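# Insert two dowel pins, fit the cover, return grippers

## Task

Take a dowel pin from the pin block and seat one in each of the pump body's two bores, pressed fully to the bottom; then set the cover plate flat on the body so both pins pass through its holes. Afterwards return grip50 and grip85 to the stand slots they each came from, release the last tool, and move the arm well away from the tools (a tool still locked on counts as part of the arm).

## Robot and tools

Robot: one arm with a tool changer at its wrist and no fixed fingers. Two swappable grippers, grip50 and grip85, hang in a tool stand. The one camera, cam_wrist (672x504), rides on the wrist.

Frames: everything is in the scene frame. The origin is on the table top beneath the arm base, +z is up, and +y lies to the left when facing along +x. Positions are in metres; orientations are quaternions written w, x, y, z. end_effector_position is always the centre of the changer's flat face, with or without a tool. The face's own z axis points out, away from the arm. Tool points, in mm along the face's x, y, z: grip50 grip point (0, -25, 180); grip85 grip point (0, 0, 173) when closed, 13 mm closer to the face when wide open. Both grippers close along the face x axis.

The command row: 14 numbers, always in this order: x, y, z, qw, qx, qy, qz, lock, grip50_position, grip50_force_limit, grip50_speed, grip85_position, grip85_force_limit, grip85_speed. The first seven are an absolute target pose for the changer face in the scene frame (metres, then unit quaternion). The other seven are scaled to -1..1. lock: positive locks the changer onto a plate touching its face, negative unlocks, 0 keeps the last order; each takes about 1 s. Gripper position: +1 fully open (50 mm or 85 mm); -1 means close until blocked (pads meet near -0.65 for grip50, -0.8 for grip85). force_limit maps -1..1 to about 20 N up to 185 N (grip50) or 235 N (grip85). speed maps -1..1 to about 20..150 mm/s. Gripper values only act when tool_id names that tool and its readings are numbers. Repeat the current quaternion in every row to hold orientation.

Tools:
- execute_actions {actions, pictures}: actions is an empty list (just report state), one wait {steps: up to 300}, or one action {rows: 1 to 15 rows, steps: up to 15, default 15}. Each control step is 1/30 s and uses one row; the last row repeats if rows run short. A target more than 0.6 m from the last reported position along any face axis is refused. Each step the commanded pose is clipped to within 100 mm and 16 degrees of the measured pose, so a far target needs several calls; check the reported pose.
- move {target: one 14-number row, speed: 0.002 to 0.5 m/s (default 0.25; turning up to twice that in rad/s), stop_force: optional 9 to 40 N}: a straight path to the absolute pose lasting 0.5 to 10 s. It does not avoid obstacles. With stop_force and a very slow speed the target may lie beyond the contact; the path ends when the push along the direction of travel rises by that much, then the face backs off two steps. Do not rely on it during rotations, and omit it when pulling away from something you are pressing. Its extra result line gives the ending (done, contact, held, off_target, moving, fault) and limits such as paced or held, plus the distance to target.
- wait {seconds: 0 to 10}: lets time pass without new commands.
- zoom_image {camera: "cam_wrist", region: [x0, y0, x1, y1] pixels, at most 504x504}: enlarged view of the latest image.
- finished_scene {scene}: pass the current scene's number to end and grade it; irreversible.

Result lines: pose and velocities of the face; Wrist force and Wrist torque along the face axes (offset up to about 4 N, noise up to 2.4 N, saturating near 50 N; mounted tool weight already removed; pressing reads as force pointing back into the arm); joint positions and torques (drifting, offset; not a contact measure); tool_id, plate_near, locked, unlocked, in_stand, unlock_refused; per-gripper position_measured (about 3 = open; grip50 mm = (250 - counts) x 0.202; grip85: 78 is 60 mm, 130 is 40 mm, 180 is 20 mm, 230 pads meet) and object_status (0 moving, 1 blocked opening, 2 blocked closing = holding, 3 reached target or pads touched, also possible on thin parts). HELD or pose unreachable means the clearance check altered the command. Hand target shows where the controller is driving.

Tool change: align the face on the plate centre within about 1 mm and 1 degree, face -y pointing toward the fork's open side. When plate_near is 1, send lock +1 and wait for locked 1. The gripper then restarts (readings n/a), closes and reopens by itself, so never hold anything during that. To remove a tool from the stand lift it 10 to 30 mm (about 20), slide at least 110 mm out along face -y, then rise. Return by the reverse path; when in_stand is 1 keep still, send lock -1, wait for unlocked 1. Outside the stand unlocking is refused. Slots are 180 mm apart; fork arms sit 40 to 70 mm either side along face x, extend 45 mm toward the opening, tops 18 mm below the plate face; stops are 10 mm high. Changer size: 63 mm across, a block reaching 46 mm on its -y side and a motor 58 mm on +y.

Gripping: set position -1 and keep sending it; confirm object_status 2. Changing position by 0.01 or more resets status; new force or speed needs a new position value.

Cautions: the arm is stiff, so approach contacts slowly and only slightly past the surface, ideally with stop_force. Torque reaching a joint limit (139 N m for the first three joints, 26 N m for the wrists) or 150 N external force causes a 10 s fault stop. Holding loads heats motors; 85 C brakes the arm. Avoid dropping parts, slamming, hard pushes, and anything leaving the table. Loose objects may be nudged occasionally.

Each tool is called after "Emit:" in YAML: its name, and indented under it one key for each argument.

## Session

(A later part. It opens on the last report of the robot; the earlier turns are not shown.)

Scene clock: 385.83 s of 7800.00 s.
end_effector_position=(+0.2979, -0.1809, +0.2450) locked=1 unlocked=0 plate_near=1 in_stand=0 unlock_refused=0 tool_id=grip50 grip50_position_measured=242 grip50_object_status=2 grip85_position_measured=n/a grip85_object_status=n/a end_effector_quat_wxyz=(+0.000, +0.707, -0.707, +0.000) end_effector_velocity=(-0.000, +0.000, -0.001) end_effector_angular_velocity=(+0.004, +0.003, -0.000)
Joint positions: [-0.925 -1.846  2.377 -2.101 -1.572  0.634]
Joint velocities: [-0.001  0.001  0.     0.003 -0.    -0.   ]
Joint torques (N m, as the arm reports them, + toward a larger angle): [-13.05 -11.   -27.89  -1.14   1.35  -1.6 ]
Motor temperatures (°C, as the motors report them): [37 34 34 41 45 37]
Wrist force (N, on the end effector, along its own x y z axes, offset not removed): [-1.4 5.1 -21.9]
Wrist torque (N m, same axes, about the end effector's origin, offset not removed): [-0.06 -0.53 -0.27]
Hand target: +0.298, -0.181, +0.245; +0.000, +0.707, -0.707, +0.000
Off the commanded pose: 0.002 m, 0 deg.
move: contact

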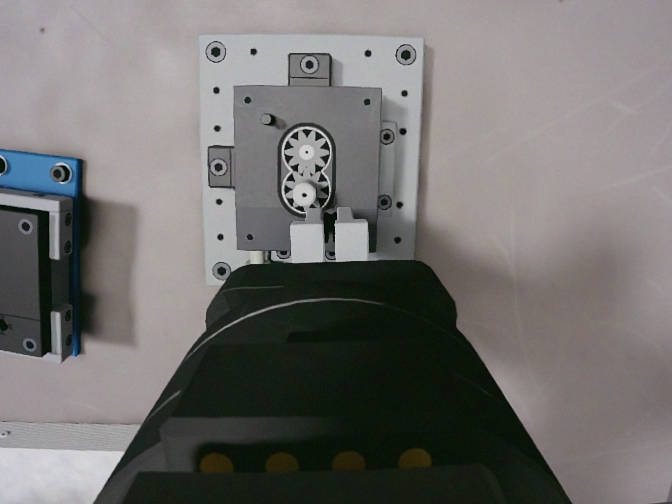

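Emit:
execute_actions:
  actions:
    - {"rows":[[0.2979,-0.1809,0.2454,0,-0.7071,0.7071,0,0,-0.4,-0.3,-0.5,1,0,0]],"steps":12}
  pictures: false

Emit:
move:
  target: [0.2979,-0.1809,0.264,0,-0.7071,0.7071,0,0,-0.4,-0.3,-0.5,1,0,0]
  speed: 0.03

Emit:
move:
  target: [0.2979,-0.1849,0.262,0,-0.7071,0.7071,0,0,-1,-0.3,0,1,0,0]
  speed: 0.01

Emit:
move:
  target: [0.2979,-0.1849,0.243,0,-0.7071,0.7071,0,0,-1,-0.3,0,1,0,0]
  speed: 0.003
  stop_force: 20

Scene clock: 389.50 s of 7800.00 s.
end_effector_position=(+0.2979, -0.1809, +0.2454) locked=1 unlocked=0 plate_near=1 in_stand=0 unlock_refused=0 tool_id=grip50 grip50_position_measured=212 grip50_object_status=3 grip85_position_measured=n/a grip85_object_status=n/a end_effector_quat_wxyz=(+0.000, +0.707, -0.707, -0.000) end_effector_velocity=(-0.000, -0.000, +0.001) end_effector_angular_velocity=(-0.002, -0.001, -0.001)
Joint positions: [-0.925 -1.846  2.376 -2.099 -1.572  0.634]
Joint velocities: [-0.    -0.002 -0.    -0.    -0.     0.   ]
Joint torques (N m, as the arm reports them, + toward a larger angle): [-12.2  -25.26 -36.99  -2.29   1.47  -0.11]
Motor temperatures (°C, as the motors report them): [37 34 34 41 45 37]
Wrist force (N, on the end effector, along its own x y z axes, offset not removed): [-0.7 1.0 1.6]
Wrist torque (N m, same axes, about the end effector's origin, offset not removed): [-0.09 -0.02 -0.06]
Hand target: +0.298, -0.181, +0.245; +0.000, +0.707, -0.707, +0.000
Off the commanded pose: 0.000 m, 0 deg.
Steps of this call (steps 1 to 90: nothing new was sent; then 0.27 s passed at rest; steps 91 to 102: all 12 steps of this action). Readings (end_effector_position | what the end effector reports):
91: (+0.2979, -0.1809, +0.2452) | locked=1 unlocked=0 plate_near=1 in_stand=0 unlock_refused=0 tool_id=grip50 grip50_position_measured=234 grip50_object_status=0 grip85_position_measured=n/a grip85_object_status=n/a
92: (+0.2979, -0.1809, +0.2452) | locked=1 unlocked=0 plate_near=1 in_stand=0 unlock_refused=0 tool_id=grip50 grip50_position_measured=226 grip50_object_status=0 grip85_position_measured=n/a grip85_object_status=n/a
94: (+0.2979, -0.1809, +0.2452) | locked=1 unlocked=0 plate_near=1 in_stand=0 unlock_refused=0 tool_id=grip50 grip50_position_measured=212 grip50_object_status=0 grip85_position_measured=n/a grip85_object_status=n/a
98: (+0.2979, -0.1809, +0.2453) | locked=1 unlocked=0 plate_near=1 in_stand=0 unlock_refused=0 tool_id=grip50 grip50_position_measured=212 grip50_object_status=0 grip85_position_measured=n/a grip85_object_status=n/a
102: the state above

Scene clock: 390.70 s of 7800.00 s.
end_effector_position=(+0.2979, -0.1810, +0.2637) locked=1 unlocked=0 plate_near=1 in_stand=0 unlock_refused=0 tool_id=grip50 grip50_position_measured=212 grip50_object_status=3 grip85_position_measured=n/a grip85_object_status=n/a end_effector_quat_wxyz=(+0.000, +0.707, -0.707, +0.000) end_effector_velocity=(-0.000, +0.001, +0.002) end_effector_angular_velocity=(+0.001, +0.001, +0.001)
Joint positions: [-0.925 -1.875  2.342 -2.036 -1.572  0.634]
Joint velocities: [ 0.001 -0.005 -0.004  0.01  -0.001 -0.   ]
Joint torques (N m, as the arm reports them, + toward a larger angle): [ 12.2  -26.22 -37.91  -2.5    1.57   1.27]
Motor temperatures (°C, as the motors report them): [37 34 34 41 45 37]
Wrist force (N, on the end effector, along its own x y z axes, offset not removed): [1.4 0.3 -1.3]
Wrist torque (N m, same axes, about the end effector's origin, offset not removed): [-0.13 0.12 -0.14]
Hand target: +0.298, -0.181, +0.264; +0.000, +0.707, -0.707, +0.000
Off the commanded pose: 0.000 m, 0 deg.
move: done

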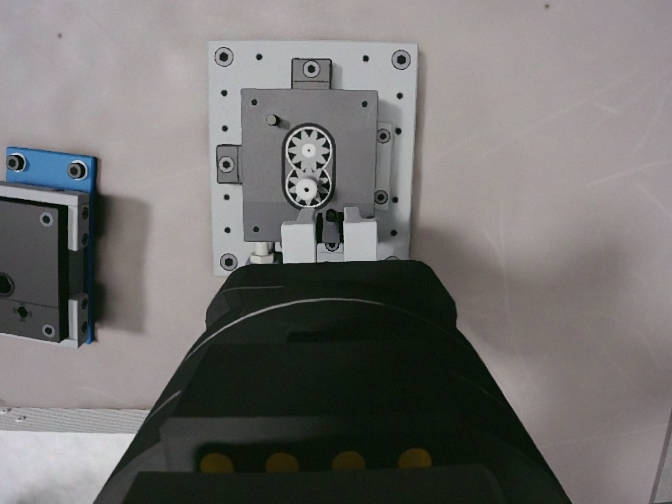

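Scene clock: 391.40 s of 7800.00 s.
end_effector_position=(+0.2979, -0.1846, +0.2621) locked=1 unlocked=0 plate_near=1 in_stand=0 unlock_refused=0 tool_id=grip50 grip50_position_measured=254 grip50_object_status=3 grip85_position_measured=n/a grip85_object_status=n/a end_effector_quat_wxyz=(+0.000, +0.707, -0.707, +0.000) end_effector_velocity=(-0.000, -0.002, -0.002) end_effector_angular_velocity=(+0.003, +0.002, -0.000)
Joint positions: [-0.932 -1.867  2.341 -2.044 -1.572  0.627]
Joint velocities: [-0.004  0.007  0.    -0.004  0.    -0.004]
Joint torques (N m, as the arm reports them, + toward a larger angle): [-10.96  -3.76 -38.37  -5.91   2.18  -1.63]
Motor temperatures (°C, as the motors report them): [37 34 34 41 45 37]
Wrist force (N, on the end effector, along its own x y z axes, offset not removed): [0.3 -0.9 2.0]
Wrist torque (N m, same axes, about the end effector's origin, offset not removed): [-0.31 0.18 -0.17]
Hand target: +0.298, -0.185, +0.262; -0.000, +0.707, -0.707, +0.000
Off the commanded pose: 0.000 m, 0 deg.
move: done

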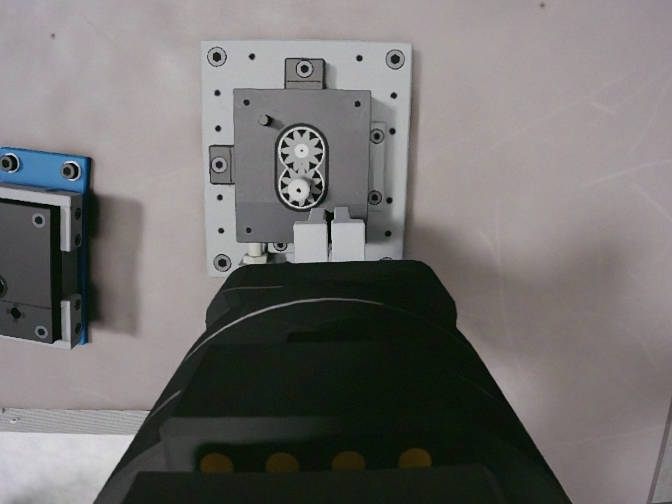

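Scene clock: 395.90 s of 7800.00 s.
end_effector_position=(+0.2979, -0.1848, +0.2498) locked=1 unlocked=0 plate_near=1 in_stand=0 unlock_refused=0 tool_id=grip50 grip50_position_measured=254 grip50_object_status=3 grip85_position_measured=n/a grip85_object_status=n/a end_effector_quat_wxyz=(+0.000, +0.707, -0.707, +0.000) end_effector_velocity=(-0.000, +0.000, -0.000) end_effector_angular_velocity=(+0.004, +0.003, +0.000)
Joint positions: [-0.932 -1.847  2.364 -2.086 -1.572  0.626]
Joint velocities: [ 0.     0.001 -0.002  0.006 -0.     0.   ]
Joint torques (N m, as the arm reports them, + toward a larger angle): [-11.51  -9.84 -22.47   0.74   1.81  -1.14]
Motor temperatures (°C, as the motors report them): [37 34 34 41 45 37]
Wrist force (N, on the end effector, along its own x y z axes, offset not removed): [-0.9 4.3 -41.0]
Wrist torque (N m, same axes, about the end effector's origin, offset not removed): [0.38 -0.73 -0.25]
Hand target: +0.298, -0.185, +0.250; +0.000, +0.707, -0.707, +0.000
Off the commanded pose: 0.007 m, 0 deg.
move: contact

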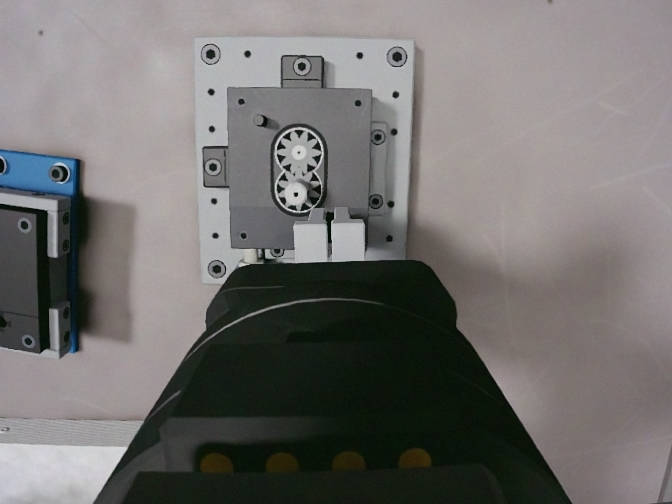

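Emit:
move:
  target: [0.2979,-0.1849,0.33,0,-0.7071,0.7071,0,0,1,-0.3,0,1,0,0]
  speed: 0.08

Emit:
move:
  target: [0.38,-0.12,0.33,0,0,1,0,0,1,-0.3,0,1,0,0]

Emit:
move:
  target: [0.49,-0.046,0.32,0,0.7266,0.6871,0,0,1,-0.3,0,1,0,0]

Emit:
move:
  target: [0.6225,-0.0536,0.32,0,0.7266,0.6871,0,0,1,-0.3,0,1,0,0]
  speed: 0.08
  stop_force: 20

Scene clock: 403.67 s of 7800.00 s.
end_effector_position=(+0.2981, -0.1851, +0.3297) locked=1 unlocked=0 plate_near=1 in_stand=0 unlock_refused=0 tool_id=grip50 grip50_position_measured=3 grip50_object_status=3 grip85_position_measured=n/a grip85_object_status=n/a end_effector_quat_wxyz=(+0.000, +0.707, -0.707, +0.000) end_effector_velocity=(-0.000, -0.000, +0.003) end_effector_angular_velocity=(-0.000, +0.000, -0.000)
Joint positions: [-0.932 -1.94   2.201 -1.831 -1.572  0.626]
Joint velocities: [-0.001 -0.002 -0.005  0.008 -0.    -0.   ]
Joint torques (N m, as the arm reports them, + toward a larger angle): [-11.27 -23.84 -41.15  -2.51  -1.    -1.7 ]
Motor temperatures (°C, as the motors report them): [37 34 34 41 45 37]
Wrist force (N, on the end effector, along its own x y z axes, offset not removed): [2.3 0.2 2.3]
Wrist torque (N m, same axes, about the end effector's origin, offset not removed): [0.04 0.03 -0.16]
Hand target: +0.298, -0.185, +0.330; +0.000, +0.707, -0.707, +0.000
Off the commanded pose: 0.000 m, 0 deg.
After step 90, 3.27 s passed at rest.
move: done

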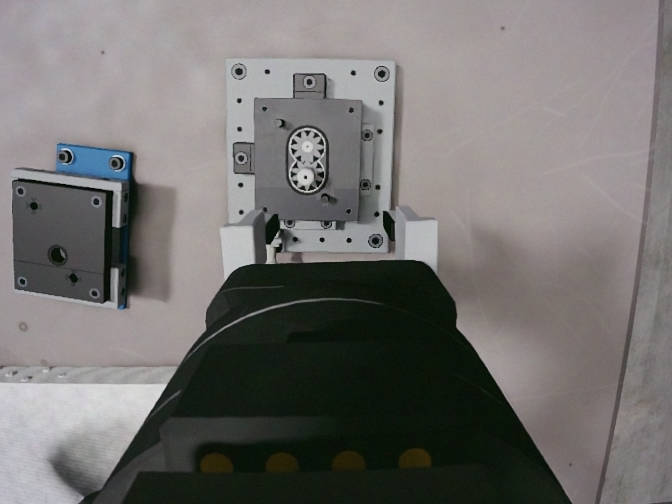

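Scene clock: 407.40 s of 7800.00 s.
end_effector_position=(+0.3798, -0.1200, +0.3299) locked=1 unlocked=0 plate_near=1 in_stand=0 unlock_refused=0 tool_id=grip50 grip50_position_measured=3 grip50_object_status=3 grip85_position_measured=n/a grip85_object_status=n/a end_effector_quat_wxyz=(-0.000, -0.001, +1.000, -0.000) end_effector_velocity=(+0.000, +0.001, +0.000) end_effector_angular_velocity=(-0.001, +0.000, -0.013)
Joint positions: [-0.634 -1.802  2.109 -1.875 -1.572  2.494]
Joint velocities: [ 0.002 -0.001 -0.     0.    -0.001  0.015]
Joint torques (N m, as the arm reports them, + toward a larger angle): [ 11.61  -8.02 -39.39  -5.73  -2.19   1.76]
Motor temperatures (°C, as the motors report them): [37 34 34 41 45 37]
Wrist force (N, on the end effector, along its own x y z axes, offset not removed): [0.5 0.4 1.4]
Wrist torque (N m, same axes, about the end effector's origin, offset not removed): [0.02 -0.01 -0.24]
Hand target: +0.380, -0.120, +0.330; -0.001, -0.000, +1.000, -0.000
Off the commanded pose: 0.000 m, 0 deg.
move: done

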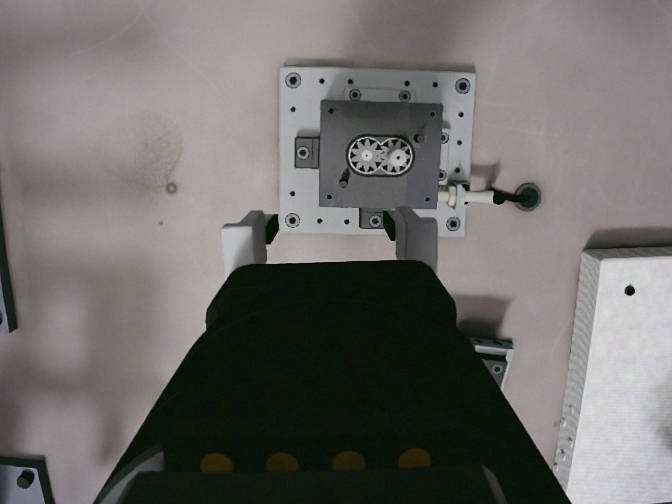

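Scene clock: 411.23 s of 7800.00 s.
end_effector_position=(+0.4898, -0.0461, +0.3199) locked=1 unlocked=0 plate_near=1 in_stand=0 unlock_refused=0 tool_id=grip50 grip50_position_measured=3 grip50_object_status=3 grip85_position_measured=n/a grip85_object_status=n/a end_effector_quat_wxyz=(+0.000, +0.726, +0.688, -0.000) end_effector_velocity=(+0.000, +0.000, -0.001) end_effector_angular_velocity=(-0.001, +0.001, -0.013)
Joint positions: [-0.356 -1.552  1.916 -1.934 -1.572  4.399]
Joint velocities: [ 0.002  0.002 -0.001 -0.001 -0.001  0.014]
Joint torques (N m, as the arm reports them, + toward a larger angle): [ 13.08 -21.59 -37.7   -2.49  -2.26   2.01]
Motor temperatures (°C, as the motors report them): [37 34 34 41 45 37]
Wrist force (N, on the end effector, along its own x y z axes, offset not removed): [1.6 -1.7 1.1]
Wrist torque (N m, same axes, about the end effector's origin, offset not removed): [-0.03 0.08 -0.06]
Hand target: +0.490, -0.046, +0.320; -0.000, +0.727, +0.687, -0.001
Off the commanded pose: 0.000 m, 0 deg.
move: done

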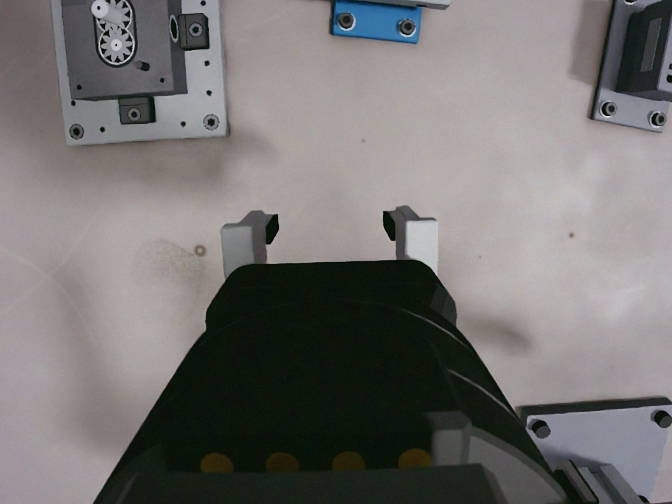

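Scene clock: 413.40 s of 7800.00 s.
end_effector_position=(+0.6222, -0.0536, +0.3198) locked=1 unlocked=0 plate_near=1 in_stand=0 unlock_refused=0 tool_id=grip50 grip50_position_measured=3 grip50_object_status=3 grip85_position_measured=n/a grip85_object_status=n/a end_effector_quat_wxyz=(+0.000, +0.727, +0.687, -0.000) end_effector_velocity=(+0.003, -0.000, +0.000) end_effector_angular_velocity=(+0.000, -0.000, -0.001)
Joint positions: [-0.289 -1.243  1.547 -1.874 -1.571  4.467]
Joint velocities: [ 0.001  0.006 -0.009  0.003  0.     0.002]
Joint torques (N m, as the arm reports them, + toward a larger angle): [ 12.63 -39.07 -40.45  -2.28  -0.03   1.92]
Motor temperatures (°C, as the motors report them): [37 34 34 41 45 37]
Wrist force (N, on the end effector, along its own x y z axes, offset not removed): [-1.3 -2.2 0.7]
Wrist torque (N m, same axes, about the end effector's origin, offset not removed): [-0.14 0.26 -0.19]
Hand target: +0.623, -0.054, +0.320; +0.000, +0.727, +0.687, -0.000
Off the commanded pose: 0.000 m, 0 deg.
move: done

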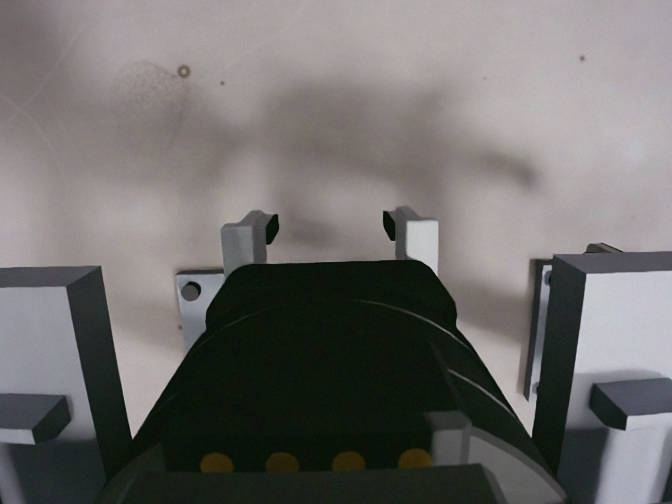

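Emit:
move:
  target: [0.6222,-0.0536,0.297,0,0.7266,0.6871,0,0,1,-0.3,0,1,0,0]
  speed: 0.005
  stop_force: 10

Scene clock: 419.73 s of 7800.00 s.
end_effector_position=(+0.6222, -0.0536, +0.2991) locked=1 unlocked=0 plate_near=1 in_stand=1 unlock_refused=0 tool_id=grip50 grip50_position_measured=3 grip50_object_status=3 grip85_position_measured=n/a grip85_object_status=n/a end_effector_quat_wxyz=(+0.000, +0.727, +0.687, +0.000) end_effector_velocity=(-0.000, +0.000, +0.000) end_effector_angular_velocity=(+0.001, +0.005, +0.000)
Joint positions: [-0.289 -1.228  1.582 -1.924 -1.571  4.467]
Joint velocities: [ 0.001  0.    -0.003  0.007 -0.001  0.001]
Joint torques (N m, as the arm reports them, + toward a larger angle): [-11.4  -29.78 -26.11   0.22  -0.23  -1.2 ]
Motor temperatures (°C, as the motors report them): [37 34 34 41 45 37]
Wrist force (N, on the end effector, along its own x y z axes, offset not removed): [3.2 -0.5 -30.6]
Wrist torque (N m, same axes, about the end effector's origin, offset not removed): [0.60 1.72 -0.01]
Hand target: +0.622, -0.054, +0.299; +0.000, +0.727, +0.687, +0.000
Off the commanded pose: 0.002 m, 0 deg.
move: contact

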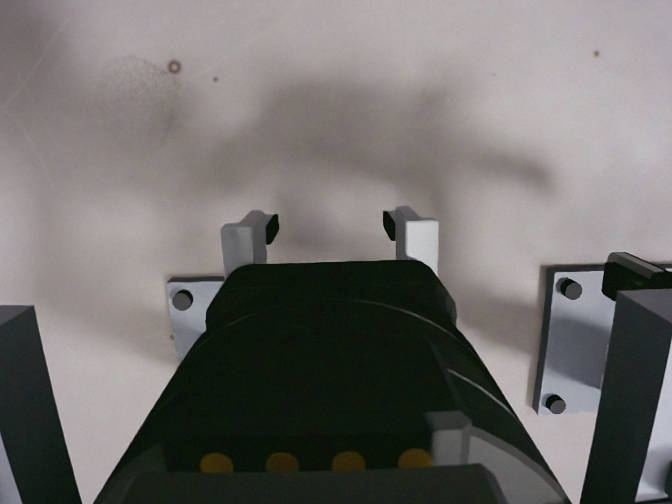

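Seated cleanly. Unlock.

Emit:
move:
  target: [0.6222,-0.0536,0.2994,0,0.7266,0.6871,0,-1,1,-0.3,0,1,0,0]
  speed: 0.005

Emit:
execute_actions:
  actions:
    - {"rows":[[0.6222,-0.0536,0.2994,0,0.7266,0.6871,0,-1,1,-0.3,0,1,0,0]],"steps":15}
  pictures: false

Scene clock: 423.50 s of 7800.00 s.
end_effector_position=(+0.6222, -0.0536, +0.2994) locked=0 unlocked=0 plate_near=1 in_stand=1 unlock_refused=0 tool_id=none grip50_position_measured=n/a grip50_object_status=n/a grip85_position_measured=n/a grip85_object_status=n/a end_effector_quat_wxyz=(+0.000, +0.727, +0.687, +0.000) end_effector_velocity=(+0.000, -0.000, -0.001) end_effector_angular_velocity=(+0.000, +0.002, -0.001)
Joint positions: [-0.289 -1.228  1.581 -1.923 -1.571  4.467]
Joint velocities: [-0.     0.001 -0.     0.001 -0.     0.001]
Joint torques (N m, as the arm reports them, + toward a larger angle): [ -5.64 -40.36 -32.9   -0.82   0.02   1.17]
Motor temperatures (°C, as the motors report them): [37 34 34 41 45 37]
Wrist force (N, on the end effector, along its own x y z axes, offset not removed): [2.8 -3.9 2.2]
Wrist torque (N m, same axes, about the end effector's origin, offset not removed): [-0.15 -0.11 -0.12]
Hand target: +0.622, -0.054, +0.299; +0.000, +0.727, +0.687, +0.000
Off the commanded pose: 0.000 m, 0 deg.
After step 90, 0.07 s passed at rest.
move: done

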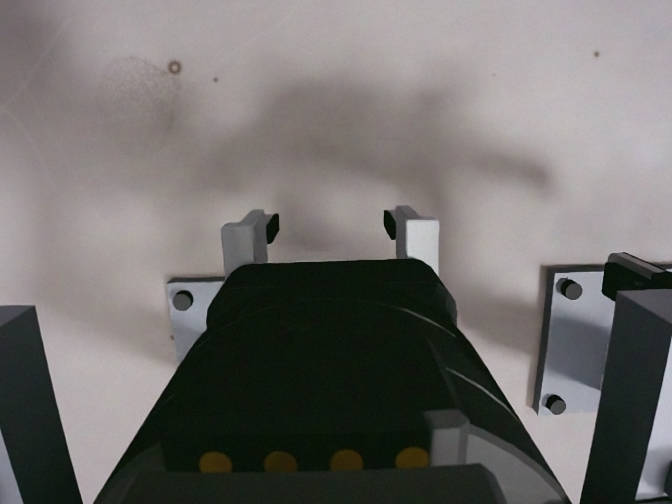

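Scene clock: 424.00 s of 7800.00 s.
end_effector_position=(+0.6222, -0.0536, +0.2994) locked=0 unlocked=1 plate_near=1 in_stand=1 unlock_refused=0 tool_id=none grip50_position_measured=n/a grip50_object_status=n/a grip85_position_measured=n/a grip85_object_status=n/a end_effector_quat_wxyz=(+0.000, +0.727, +0.687, +0.000) end_effector_velocity=(-0.000, -0.000, -0.000) end_effector_angular_velocity=(+0.000, +0.000, -0.000)
Joint positions: [-0.289 -1.228  1.581 -1.923 -1.571  4.467]
Joint velocities: [-0.001  0.    -0.     0.     0.    -0.001]
Joint torques (N m, as the arm reports them, + toward a larger angle): [ -9.41 -33.55 -32.72  -1.01   0.27   0.44]
Motor temperatures (°C, as the motors report them): [37 34 34 41 45 37]
Wrist force (N, on the end effector, along its own x y z axes, offset not removed): [2.8 -1.5 4.7]
Wrist torque (N m, same axes, about the end effector's origin, offset not removed): [-0.07 -0.05 0.05]
Hand target: +0.622, -0.054, +0.299; +0.000, +0.727, +0.687, +0.000
Off the commanded pose: 0.000 m, 0 deg.
Steps of this call (steps 1 to 15: all 15 steps of this action). Readings (end_effector_position | what the end effector reports):
1: (+0.6222, -0.0536, +0.2994) | locked=0 unlocked=0 plate_near=1 in_stand=1 unlock_refused=0 tool_id=none grip50_position_measured=n/a grip50_object_status=n/a grip85_position_measured=n/a grip85_object_status=n/a
2: (+0.6222, -0.0536, +0.2994) | locked=0 unlocked=0 plate_near=1 in_stand=1 unlock_refused=0 tool_id=none grip50_position_measured=n/a grip50_object_status=n/a grip85_position_measured=n/a grip85_object_status=n/a
4: (+0.6222, -0.0536, +0.2994) | locked=0 unlocked=1 plate_near=1 in_stand=1 unlock_refused=0 tool_id=none grip50_position_measured=n/a grip50_object_status=n/a grip85_position_measured=n/a grip85_object_status=n/a
8: (+0.6222, -0.0536, +0.2994) | locked=0 unlocked=1 plate_near=1 in_stand=1 unlock_refused=0 tool_id=none grip50_position_measured=n/a grip50_object_status=n/a grip85_position_measured=n/a grip85_object_status=n/a
15: the state above

Emit:
move:
  target: [0.6222,-0.0536,0.335,0,0.7266,0.6871,0,0,1,0,0,1,0,0]
  speed: 0.06

Emit:
move:
  target: [0.6322,0.1261,0.335,0,0.7266,0.6871,0,0,1,0,0,1,0,0]
  speed: 0.2

Scene clock: 427.40 s of 7800.00 s.
end_effector_position=(+0.6223, -0.0536, +0.3346) locked=0 unlocked=1 plate_near=0 in_stand=0 unlock_refused=0 tool_id=none grip50_position_measured=n/a grip50_object_status=n/a grip85_position_measured=n/a grip85_object_status=n/a end_effector_quat_wxyz=(+0.000, +0.727, +0.687, +0.000) end_effector_velocity=(-0.000, -0.000, +0.003) end_effector_angular_velocity=(-0.000, +0.001, -0.000)
Joint positions: [-0.289 -1.253  1.521 -1.838 -1.571  4.467]
Joint velocities: [-0.    -0.002 -0.006  0.008 -0.001 -0.   ]
Joint torques (N m, as the arm reports them, + toward a larger angle): [ -9.7  -50.32 -32.61  -0.84   2.28  -1.35]
Motor temperatures (°C, as the motors report them): [37 34 34 41 45 37]
Wrist force (N, on the end effector, along its own x y z axes, offset not removed): [-0.7 4.5 -0.6]
Wrist torque (N m, same axes, about the end effector's origin, offset not removed): [0.18 0.12 -0.19]
Hand target: +0.622, -0.054, +0.335; +0.000, +0.727, +0.687, +0.000
Off the commanded pose: 0.000 m, 0 deg.
move: done

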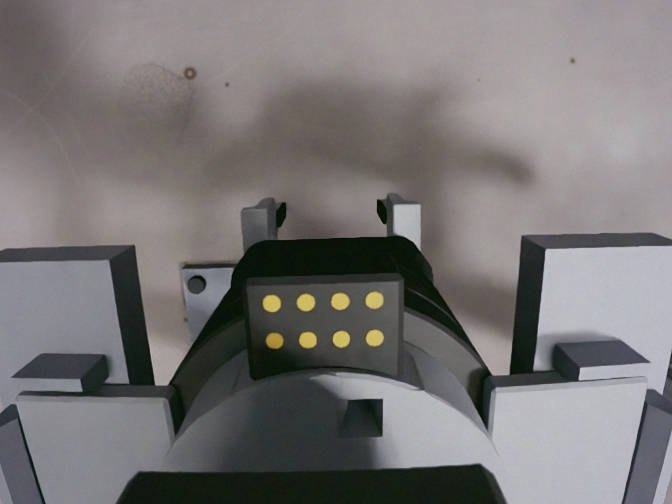

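Scene clock: 428.93 s of 7800.00 s.
end_effector_position=(+0.6320, +0.1257, +0.3350) locked=0 unlocked=1 plate_near=0 in_stand=0 unlock_refused=0 tool_id=none grip50_position_measured=n/a grip50_object_status=n/a grip85_position_measured=n/a grip85_object_status=n/a end_effector_quat_wxyz=(+0.000, +0.727, +0.687, -0.001) end_effector_velocity=(+0.001, +0.003, +0.001) end_effector_angular_velocity=(-0.000, +0.000, -0.001)
Joint positions: [ 0.    -1.207  1.456 -1.819 -1.571  4.756]
Joint velocities: [ 0.005  0.002 -0.005  0.003 -0.     0.005]
Joint torques (N m, as the arm reports them, + toward a larger angle): [ 12.87 -30.52 -32.38  -0.96  -2.17   1.99]
Motor temperatures (°C, as the motors report them): [37 34 34 41 45 37]
Wrist force (N, on the end effector, along its own x y z axes, offset not removed): [0.5 0.6 1.5]
Wrist torque (N m, same axes, about the end effector's origin, offset not removed): [-0.18 0.07 -0.02]
Hand target: +0.632, +0.126, +0.335; +0.000, +0.727, +0.687, -0.001
Off the commanded pose: 0.000 m, 0 deg.
move: done

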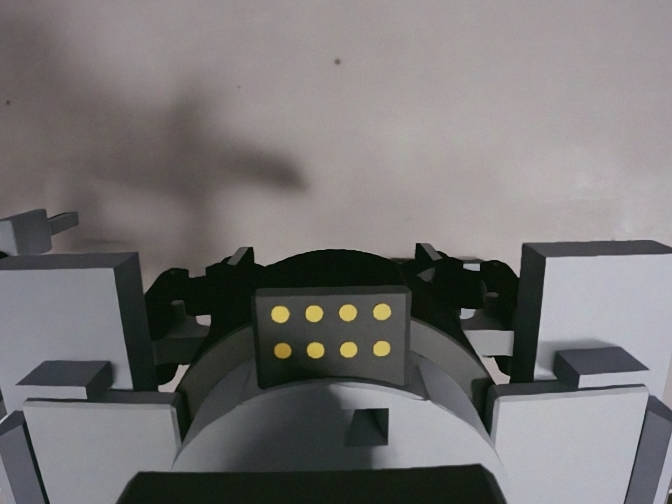

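Emit:
move:
  target: [0.6338,0.1268,0.334,0,0.7266,0.6871,0,0,1,0,0,1,0,0]
  speed: 0.02

Scene clock: 432.73 s of 7800.00 s.
end_effector_position=(+0.6337, +0.1268, +0.3341) locked=0 unlocked=1 plate_near=0 in_stand=0 unlock_refused=0 tool_id=none grip50_position_measured=n/a grip50_object_status=n/a grip85_position_measured=n/a grip85_object_status=n/a end_effector_quat_wxyz=(+0.000, +0.727, +0.687, -0.000) end_effector_velocity=(+0.001, -0.000, -0.002) end_effector_angular_velocity=(+0.001, +0.001, -0.001)
Joint positions: [ 0.002 -1.202  1.452 -1.82  -1.571  4.758]
Joint velocities: [-0.     0.005 -0.002 -0.001  0.001  0.   ]
Joint torques (N m, as the arm reports them, + toward a larger angle): [ 11.   -33.07 -32.27  -4.53   2.32   1.96]
Motor temperatures (°C, as the motors report them): [37 34 34 41 45 37]
Wrist force (N, on the end effector, along its own x y z axes, offset not removed): [0.0 -1.0 1.4]
Wrist torque (N m, same axes, about the end effector's origin, offset not removed): [-0.21 0.07 -0.13]
Hand target: +0.634, +0.127, +0.334; +0.000, +0.727, +0.687, -0.000
Off the commanded pose: 0.000 m, 0 deg.
After step 90, 0.10 s passed at rest.
move: done

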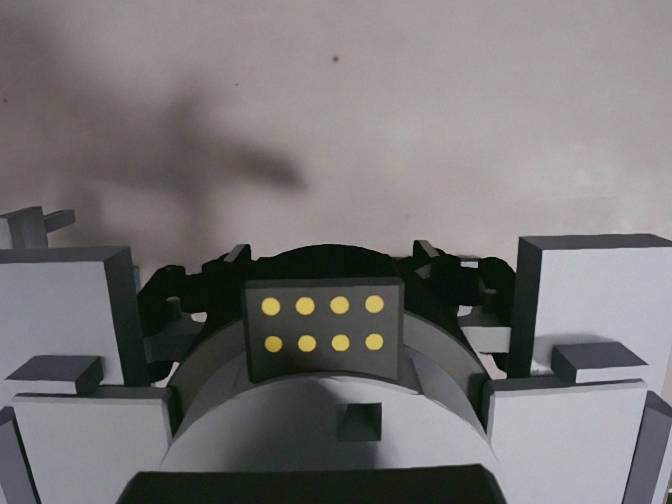

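Emit:
move:
  target: [0.6341,0.1266,0.308,0,0.7266,0.6871,0,0,1,0,0,1,0,0]
  speed: 0.03

Emit:
move:
  target: [0.6341,0.1266,0.295,0,0.7266,0.6871,0,0,1,0,0,1,0,0]
  speed: 0.004
  stop_force: 10

Scene clock: 437.13 s of 7800.00 s.
end_effector_position=(+0.6340, +0.1266, +0.3083) locked=0 unlocked=1 plate_near=0 in_stand=0 unlock_refused=0 tool_id=none grip50_position_measured=n/a grip50_object_status=n/a grip85_position_measured=n/a grip85_object_status=n/a end_effector_quat_wxyz=(-0.000, +0.727, +0.687, -0.000) end_effector_velocity=(+0.000, -0.000, -0.003) end_effector_angular_velocity=(+0.000, -0.001, +0.000)
Joint positions: [ 0.001 -1.184  1.496 -1.881 -1.57   4.757]
Joint velocities: [-0.     0.002  0.004 -0.007  0.    -0.001]
Joint torques (N m, as the arm reports them, + toward a larger angle): [-12.06 -32.95 -15.76  -4.89   2.39  -1.85]
Motor temperatures (°C, as the motors report them): [37 34 34 41 45 37]
Wrist force (N, on the end effector, along its own x y z axes, offset not removed): [-0.9 -0.4 -0.2]
Wrist torque (N m, same axes, about the end effector's origin, offset not removed): [-0.07 0.20 -0.03]
Hand target: +0.634, +0.127, +0.308; -0.000, +0.727, +0.687, -0.000
Off the commanded pose: 0.000 m, 0 deg.
After step 90, 0.17 s passed at rest.
move: done

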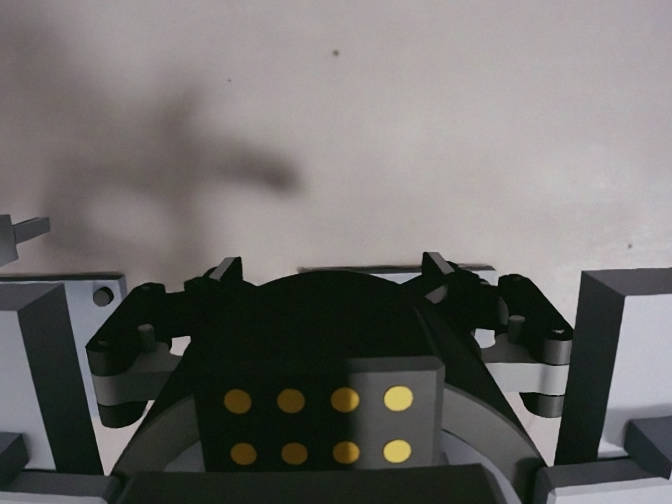

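Scene clock: 439.90 s of 7800.00 s.
end_effector_position=(+0.6341, +0.1266, +0.2989) locked=0 unlocked=1 plate_near=1 in_stand=1 unlock_refused=0 tool_id=none grip50_position_measured=n/a grip50_object_status=n/a grip85_position_measured=n/a grip85_object_status=n/a end_effector_quat_wxyz=(+0.000, +0.727, +0.687, +0.000) end_effector_velocity=(-0.000, +0.000, +0.002) end_effector_angular_velocity=(+0.001, +0.001, +0.001)
Joint positions: [ 0.001 -1.177  1.511 -1.904 -1.57   4.757]
Joint velocities: [-0.    -0.002 -0.003  0.006  0.001 -0.001]
Joint torques (N m, as the arm reports them, + toward a larger angle): [ -9.12 -24.55 -22.18   0.76   2.02  -0.91]
Motor temperatures (°C, as the motors report them): [37 34 34 41 45 37]
Wrist force (N, on the end effector, along its own x y z axes, offset not removed): [2.2 -3.6 -26.8]
Wrist torque (N m, same axes, about the end effector's origin, offset not removed): [0.58 0.22 0.03]
Hand target: +0.634, +0.127, +0.299; +0.000, +0.727, +0.687, +0.000
Off the commanded pose: 0.004 m, 0 deg.
move: contact

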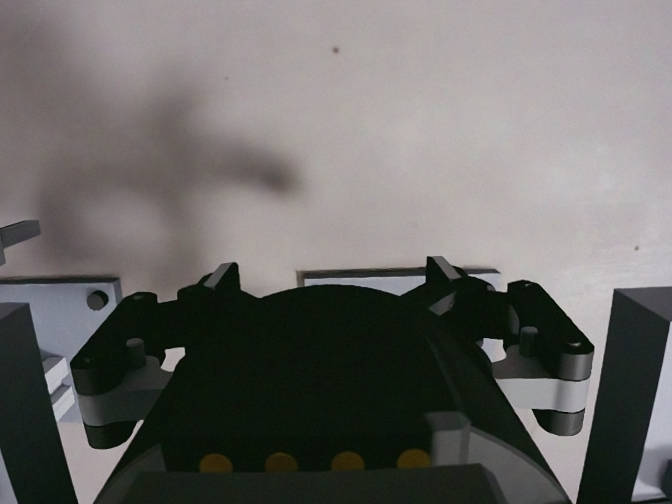

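Emit:
move:
  target: [0.6341,0.1266,0.2992,0,0.7266,0.6871,0,1,1,0,0,1,0,0]
  speed: 0.005

Emit:
execute_actions:
  actions:
    - {"rows":[[0.6341,0.1266,0.2992,0,0.7266,0.6871,0,1,1,0,0,1,0,0]],"steps":15}
  pictures: false

Scene clock: 443.07 s of 7800.00 s.
end_effector_position=(+0.6341, +0.1266, +0.2992) locked=0 unlocked=0 plate_near=1 in_stand=1 unlock_refused=0 tool_id=none grip50_position_measured=n/a grip50_object_status=n/a grip85_position_measured=n/a grip85_object_status=n/a end_effector_quat_wxyz=(-0.000, +0.727, +0.687, +0.000) end_effector_velocity=(-0.001, +0.000, -0.000) end_effector_angular_velocity=(+0.000, +0.004, +0.001)
Joint positions: [ 0.001 -1.178  1.511 -1.903 -1.57   4.757]
Joint velocities: [ 0.001  0.    -0.001  0.004  0.    -0.001]
Joint torques (N m, as the arm reports them, + toward a larger angle): [-10.02 -39.36 -31.04  -1.27  -1.17  -1.12]
Motor temperatures (°C, as the motors report them): [37 34 34 41 45 37]
Wrist force (N, on the end effector, along its own x y z axes, offset not removed): [1.0 1.8 -1.8]
Wrist torque (N m, same axes, about the end effector's origin, offset not removed): [0.39 0.94 -0.10]
Hand target: +0.634, +0.127, +0.299; +0.000, +0.727, +0.687, +0.000
Off the commanded pose: 0.000 m, 0 deg.
move: done

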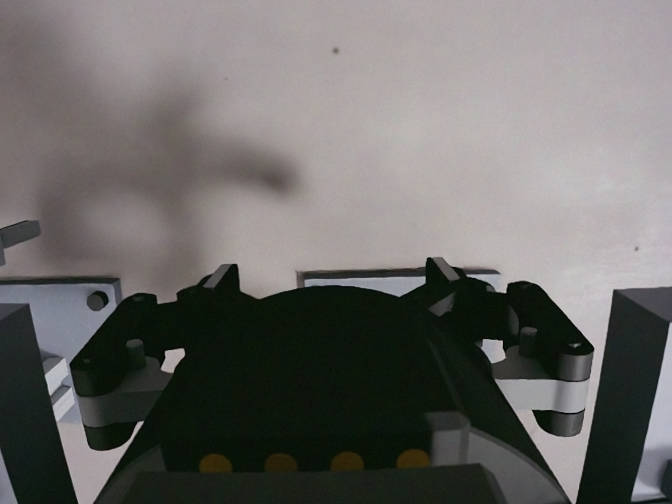

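Scene clock: 443.57 s of 7800.00 s.
end_effector_position=(+0.6341, +0.1266, +0.2993) locked=1 unlocked=0 plate_near=1 in_stand=1 unlock_refused=0 tool_id=grip85 grip50_position_measured=n/a grip50_object_status=n/a grip85_position_measured=n/a grip85_object_status=n/a end_effector_quat_wxyz=(+0.000, +0.727, +0.687, +0.000) end_effector_velocity=(-0.001, +0.000, -0.001) end_effector_angular_velocity=(+0.000, +0.002, +0.001)
Joint positions: [ 0.001 -1.178  1.51  -1.902 -1.57   4.757]
Joint velocities: [ 0.001  0.     0.001  0.001  0.    -0.   ]
Joint torques (N m, as the arm reports them, + toward a larger angle): [ -8.92 -39.7  -24.46  -4.51  -2.21  -0.89]
Motor temperatures (°C, as the motors report them): [37 34 34 41 45 37]
Wrist force (N, on the end effector, along its own x y z axes, offset not removed): [0.2 -5.5 -17.4]
Wrist torque (N m, same axes, about the end effector's origin, offset not removed): [0.49 1.09 0.06]
Hand target: +0.634, +0.127, +0.299; -0.000, +0.727, +0.687, -0.000
Off the commanded pose: 0.000 m, 0 deg.
Steps of this call (steps 1 to 15: all 15 steps of this action). Readings (end_effector_position | what the end effector reports):
1: (+0.6341, +0.1266, +0.2992) | locked=0 unlocked=0 plate_near=1 in_stand=1 unlock_refused=0 tool_id=none grip50_position_measured=n/a grip50_object_status=n/a grip85_position_measured=n/a grip85_object_status=n/a
2: (+0.6341, +0.1266, +0.2992) | locked=0 unlocked=0 plate_near=1 in_stand=1 unlock_refused=0 tool_id=none grip50_position_measured=n/a grip50_object_status=n/a grip85_position_measured=n/a grip85_object_status=n/a
4: (+0.6341, +0.1266, +0.2993) | locked=1 unlocked=0 plate_near=1 in_stand=1 unlock_refused=0 tool_id=grip85 grip50_position_measured=n/a grip50_object_status=n/a grip85_position_measured=n/a grip85_object_status=n/a
8: (+0.6341, +0.1266, +0.2993) | locked=1 unlocked=0 plate_near=1 in_stand=1 unlock_refused=0 tool_id=grip85 grip50_position_measured=n/a grip50_object_status=n/a grip85_position_measured=n/a grip85_object_status=n/a
15: the state above

Emit:
move:
  target: [0.6341,0.1266,0.32,0,0.7266,0.6871,0,0,1,0,0,1,0,0]
  speed: 0.04

Emit:
move:
  target: [0.50,0.1341,0.32,0,0.7266,0.6871,0,0,1,0,0,1,0,0]
  speed: 0.12

Emit:
move:
  target: [0.35,0.01,0.36,0,0.7071,0.7071,0,0,1,0,0,1,0,0]

Scene clock: 448.03 s of 7800.00 s.
end_effector_position=(+0.6341, +0.1266, +0.3197) locked=1 unlocked=0 plate_near=1 in_stand=0 unlock_refused=0 tool_id=grip85 grip50_position_measured=n/a grip50_object_status=n/a grip85_position_measured=3 grip85_object_status=3 end_effector_quat_wxyz=(+0.000, +0.727, +0.687, +0.000) end_effector_velocity=(+0.001, +0.000, +0.004) end_effector_angular_velocity=(+0.000, -0.002, +0.001)
Joint positions: [ 0.001 -1.192  1.476 -1.854 -1.57   4.757]
Joint velocities: [-0.    -0.002 -0.007  0.007  0.    -0.001]
Joint torques (N m, as the arm reports them, + toward a larger angle): [ -9.9  -60.91 -38.95  -2.28   2.36  -0.59]
Motor temperatures (°C, as the motors report them): [37 34 34 41 45 37]
Wrist force (N, on the end effector, along its own x y z axes, offset not removed): [1.7 -0.5 3.8]
Wrist torque (N m, same axes, about the end effector's origin, offset not removed): [-0.09 0.00 -0.21]
Hand target: +0.634, +0.127, +0.320; +0.000, +0.727, +0.687, +0.000
Off the commanded pose: 0.000 m, 0 deg.
move: done

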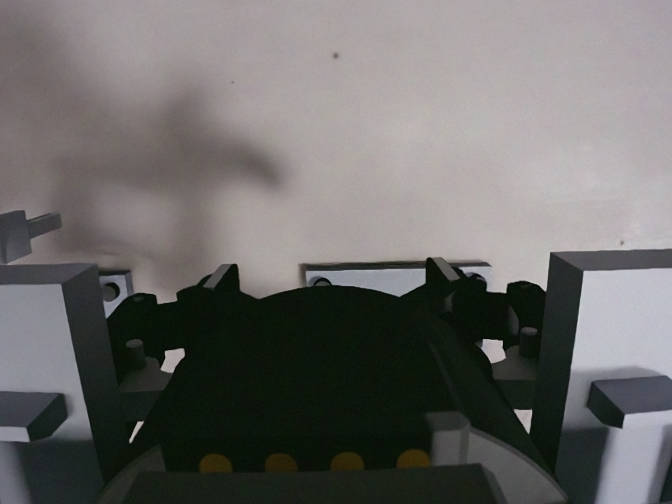

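Scene clock: 449.73 s of 7800.00 s.
end_effector_position=(+0.5003, +0.1341, +0.3202) locked=1 unlocked=0 plate_near=1 in_stand=0 unlock_refused=0 tool_id=grip85 grip50_position_measured=n/a grip50_object_status=n/a grip85_position_measured=3 grip85_object_status=3 end_effector_quat_wxyz=(+0.000, +0.727, +0.687, -0.000) end_effector_velocity=(-0.003, +0.000, -0.000) end_effector_angular_velocity=(+0.001, +0.000, -0.000)
Joint positions: [ 0.013 -1.49   1.85  -1.929 -1.571  4.77 ]
Joint velocities: [ 0.001 -0.007  0.008 -0.     0.001  0.001]
Joint torques (N m, as the arm reports them, + toward a larger angle): [ 12.21 -45.4  -21.57  -5.73   1.92   1.96]
Motor temperatures (°C, as the motors report them): [37 34 34 41 45 37]
Wrist force (N, on the end effector, along its own x y z axes, offset not removed): [1.1 0.6 2.7]
Wrist torque (N m, same axes, about the end effector's origin, offset not removed): [0.01 0.04 -0.07]
Hand target: +0.500, +0.134, +0.320; +0.000, +0.727, +0.687, -0.000
Off the commanded pose: 0.000 m, 0 deg.
move: done

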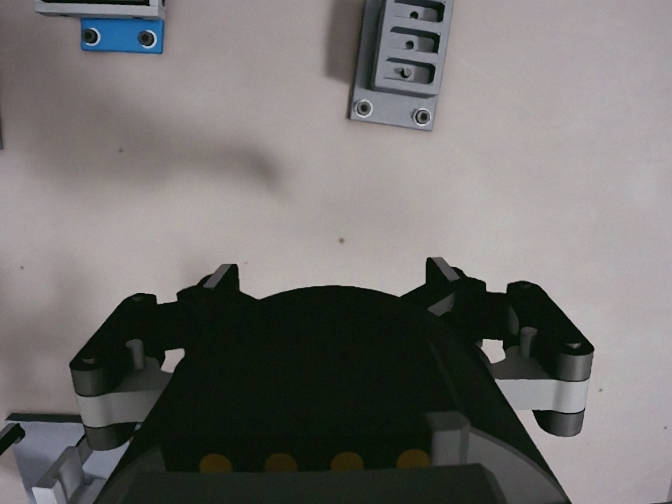

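Scene clock: 451.27 s of 7800.00 s.
end_effector_position=(+0.3505, +0.0103, +0.3601) locked=1 unlocked=0 plate_near=1 in_stand=0 unlock_refused=0 tool_id=grip85 grip50_position_measured=n/a grip50_object_status=n/a grip85_position_measured=3 grip85_object_status=3 end_effector_quat_wxyz=(-0.000, +0.707, +0.707, +0.001) end_effector_velocity=(-0.002, -0.002, +0.002) end_effector_angular_velocity=(-0.000, -0.003, +0.000)
Joint positions: [-0.349 -1.96   2.133 -1.743 -1.57   4.351]
Joint velocities: [-0.009 -0.008  0.001  0.003  0.001 -0.009]
Joint torques (N m, as the arm reports them, + toward a larger angle): [-10.14 -23.88 -21.47  -2.35   2.32  -1.85]
Motor temperatures (°C, as the motors report them): [37 34 34 41 45 37]
Wrist force (N, on the end effector, along its own x y z axes, offset not removed): [-0.7 -0.8 2.8]
Wrist torque (N m, same axes, about the end effector's origin, offset not removed): [-0.19 0.11 -0.11]
Hand target: +0.350, +0.010, +0.360; -0.000, +0.707, +0.707, +0.001
Off the commanded pose: 0.001 m, 0 deg.
move: done

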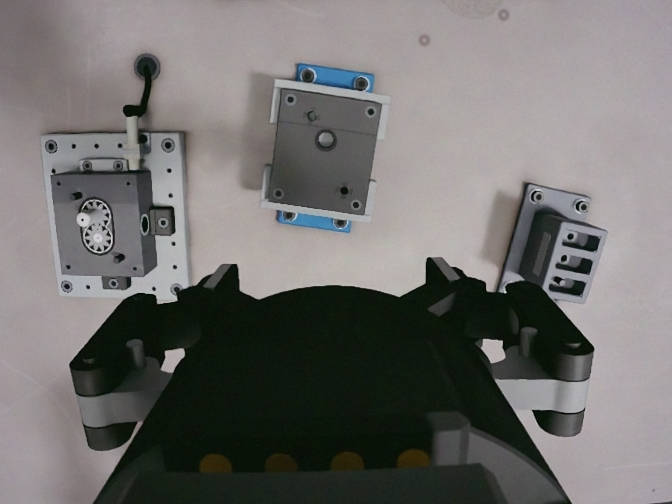

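Emit:
zoom_image:
  camera: "cam_wrist"
  region: [230,50,430,250]

Region (230, 50, 430, 250) of cam_wrist's 672x504 image, scaled by 2.520, with more detail than that image has.

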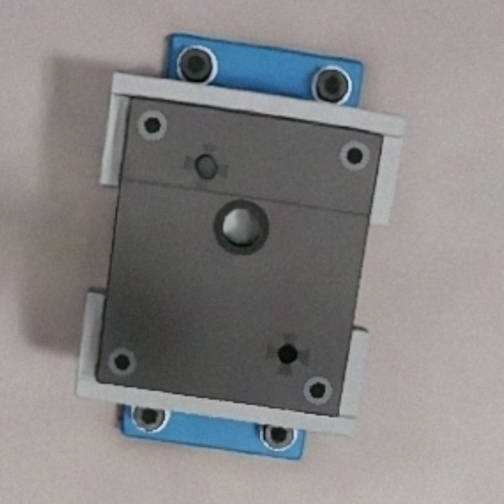

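Emit:
move:
  target: [0.300,0.0047,0.29,0,0.7643,0.6448,0,0,1,0,0,1,0,0]
  speed: 0.15

Emit:
zoom_image:
  camera: "cam_wrist"
  region: [200,100,480,310]

Scene clock: 463.80 s of 7800.00 s.
end_effector_position=(+0.3000, +0.0048, +0.2903) locked=1 unlocked=0 plate_near=1 in_stand=0 unlock_refused=0 tool_id=grip85 grip50_position_measured=n/a grip50_object_status=n/a grip85_position_measured=3 grip85_object_status=3 end_effector_quat_wxyz=(-0.000, +0.764, +0.645, +0.000) end_effector_velocity=(-0.002, +0.000, -0.003) end_effector_angular_velocity=(+0.003, +0.002, -0.005)
Joint positions: [-0.432 -2.073  2.375 -1.871 -1.571  4.437]
Joint velocities: [-0.004 -0.002  0.008 -0.003  0.002  0.001]
Joint torques (N m, as the arm reports them, + toward a larger angle): [-12.6  -16.98 -20.58  -5.76   2.67   1.78]
Motor temperatures (°C, as the motors report them): [37 34 34 41 45 37]
Wrist force (N, on the end effector, along its own x y z axes, offset not removed): [0.2 1.1 2.1]
Wrist torque (N m, same axes, about the end effector's origin, offset not removed): [0.09 0.04 -0.04]
Hand target: +0.300, +0.005, +0.290; -0.000, +0.764, +0.645, +0.000
Off the commanded pose: 0.000 m, 0 deg.
After step 90, 8.33 s passed at rest.
move: done

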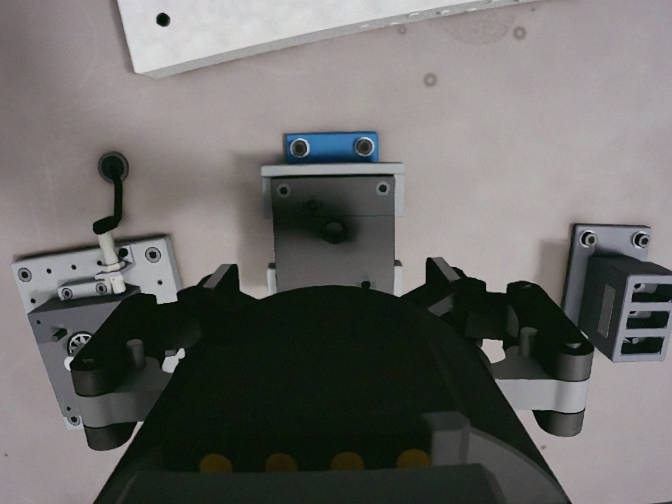

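Region (200, 100, 480, 310) of cam_wrist's 672x504 image, scaled by 1.800, with more detail than that image has; it fills the top 378 rows of this view, and the rest is white.

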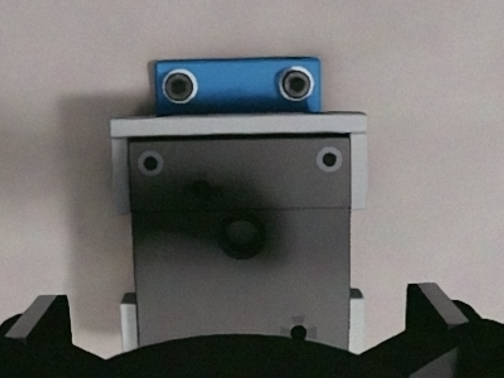

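Emit:
move:
  target: [0.300,0.0047,0.235,0,0.7643,0.6448,0,0,1,0,0,1,0,0]
  speed: 0.04
  stop_force: 15

Scene clock: 469.73 s of 7800.00 s.
end_effector_position=(+0.2998, +0.0047, +0.2354) locked=1 unlocked=0 plate_near=1 in_stand=0 unlock_refused=0 tool_id=grip85 grip50_position_measured=n/a grip50_object_status=n/a grip85_position_measured=3 grip85_object_status=3 end_effector_quat_wxyz=(-0.000, +0.764, +0.645, -0.000) end_effector_velocity=(+0.001, -0.000, -0.001) end_effector_angular_velocity=(-0.002, -0.004, -0.001)
Joint positions: [-0.433 -1.998  2.492 -2.063 -1.571  4.437]
Joint velocities: [ 0.001  0.005  0.003 -0.013 -0.     0.001]
Joint torques (N m, as the arm reports them, + toward a larger angle): [ 12.09   1.96 -17.3   -5.53  -2.35   2.01]
Motor temperatures (°C, as the motors report them): [37 34 34 41 45 37]
Wrist force (N, on the end effector, along its own x y z axes, offset not removed): [2.7 0.3 4.1]
Wrist torque (N m, same axes, about the end effector's origin, offset not removed): [0.09 -0.07 -0.19]
Hand target: +0.300, +0.005, +0.235; -0.000, +0.764, +0.645, +0.000
Off the commanded pose: 0.000 m, 0 deg.
After step 90, 1.17 s passed at rest.
move: done

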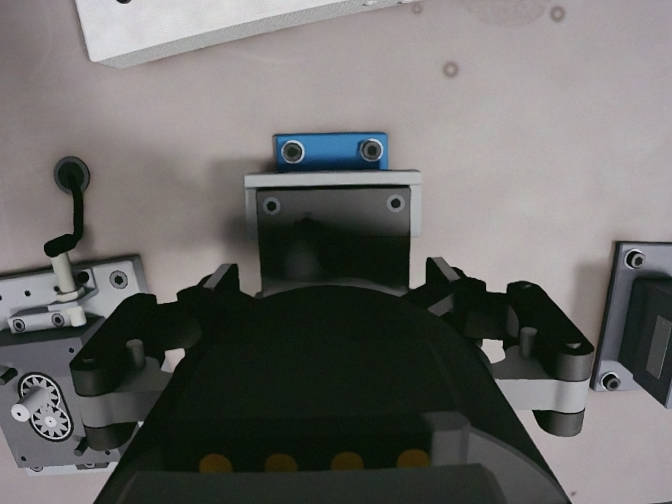

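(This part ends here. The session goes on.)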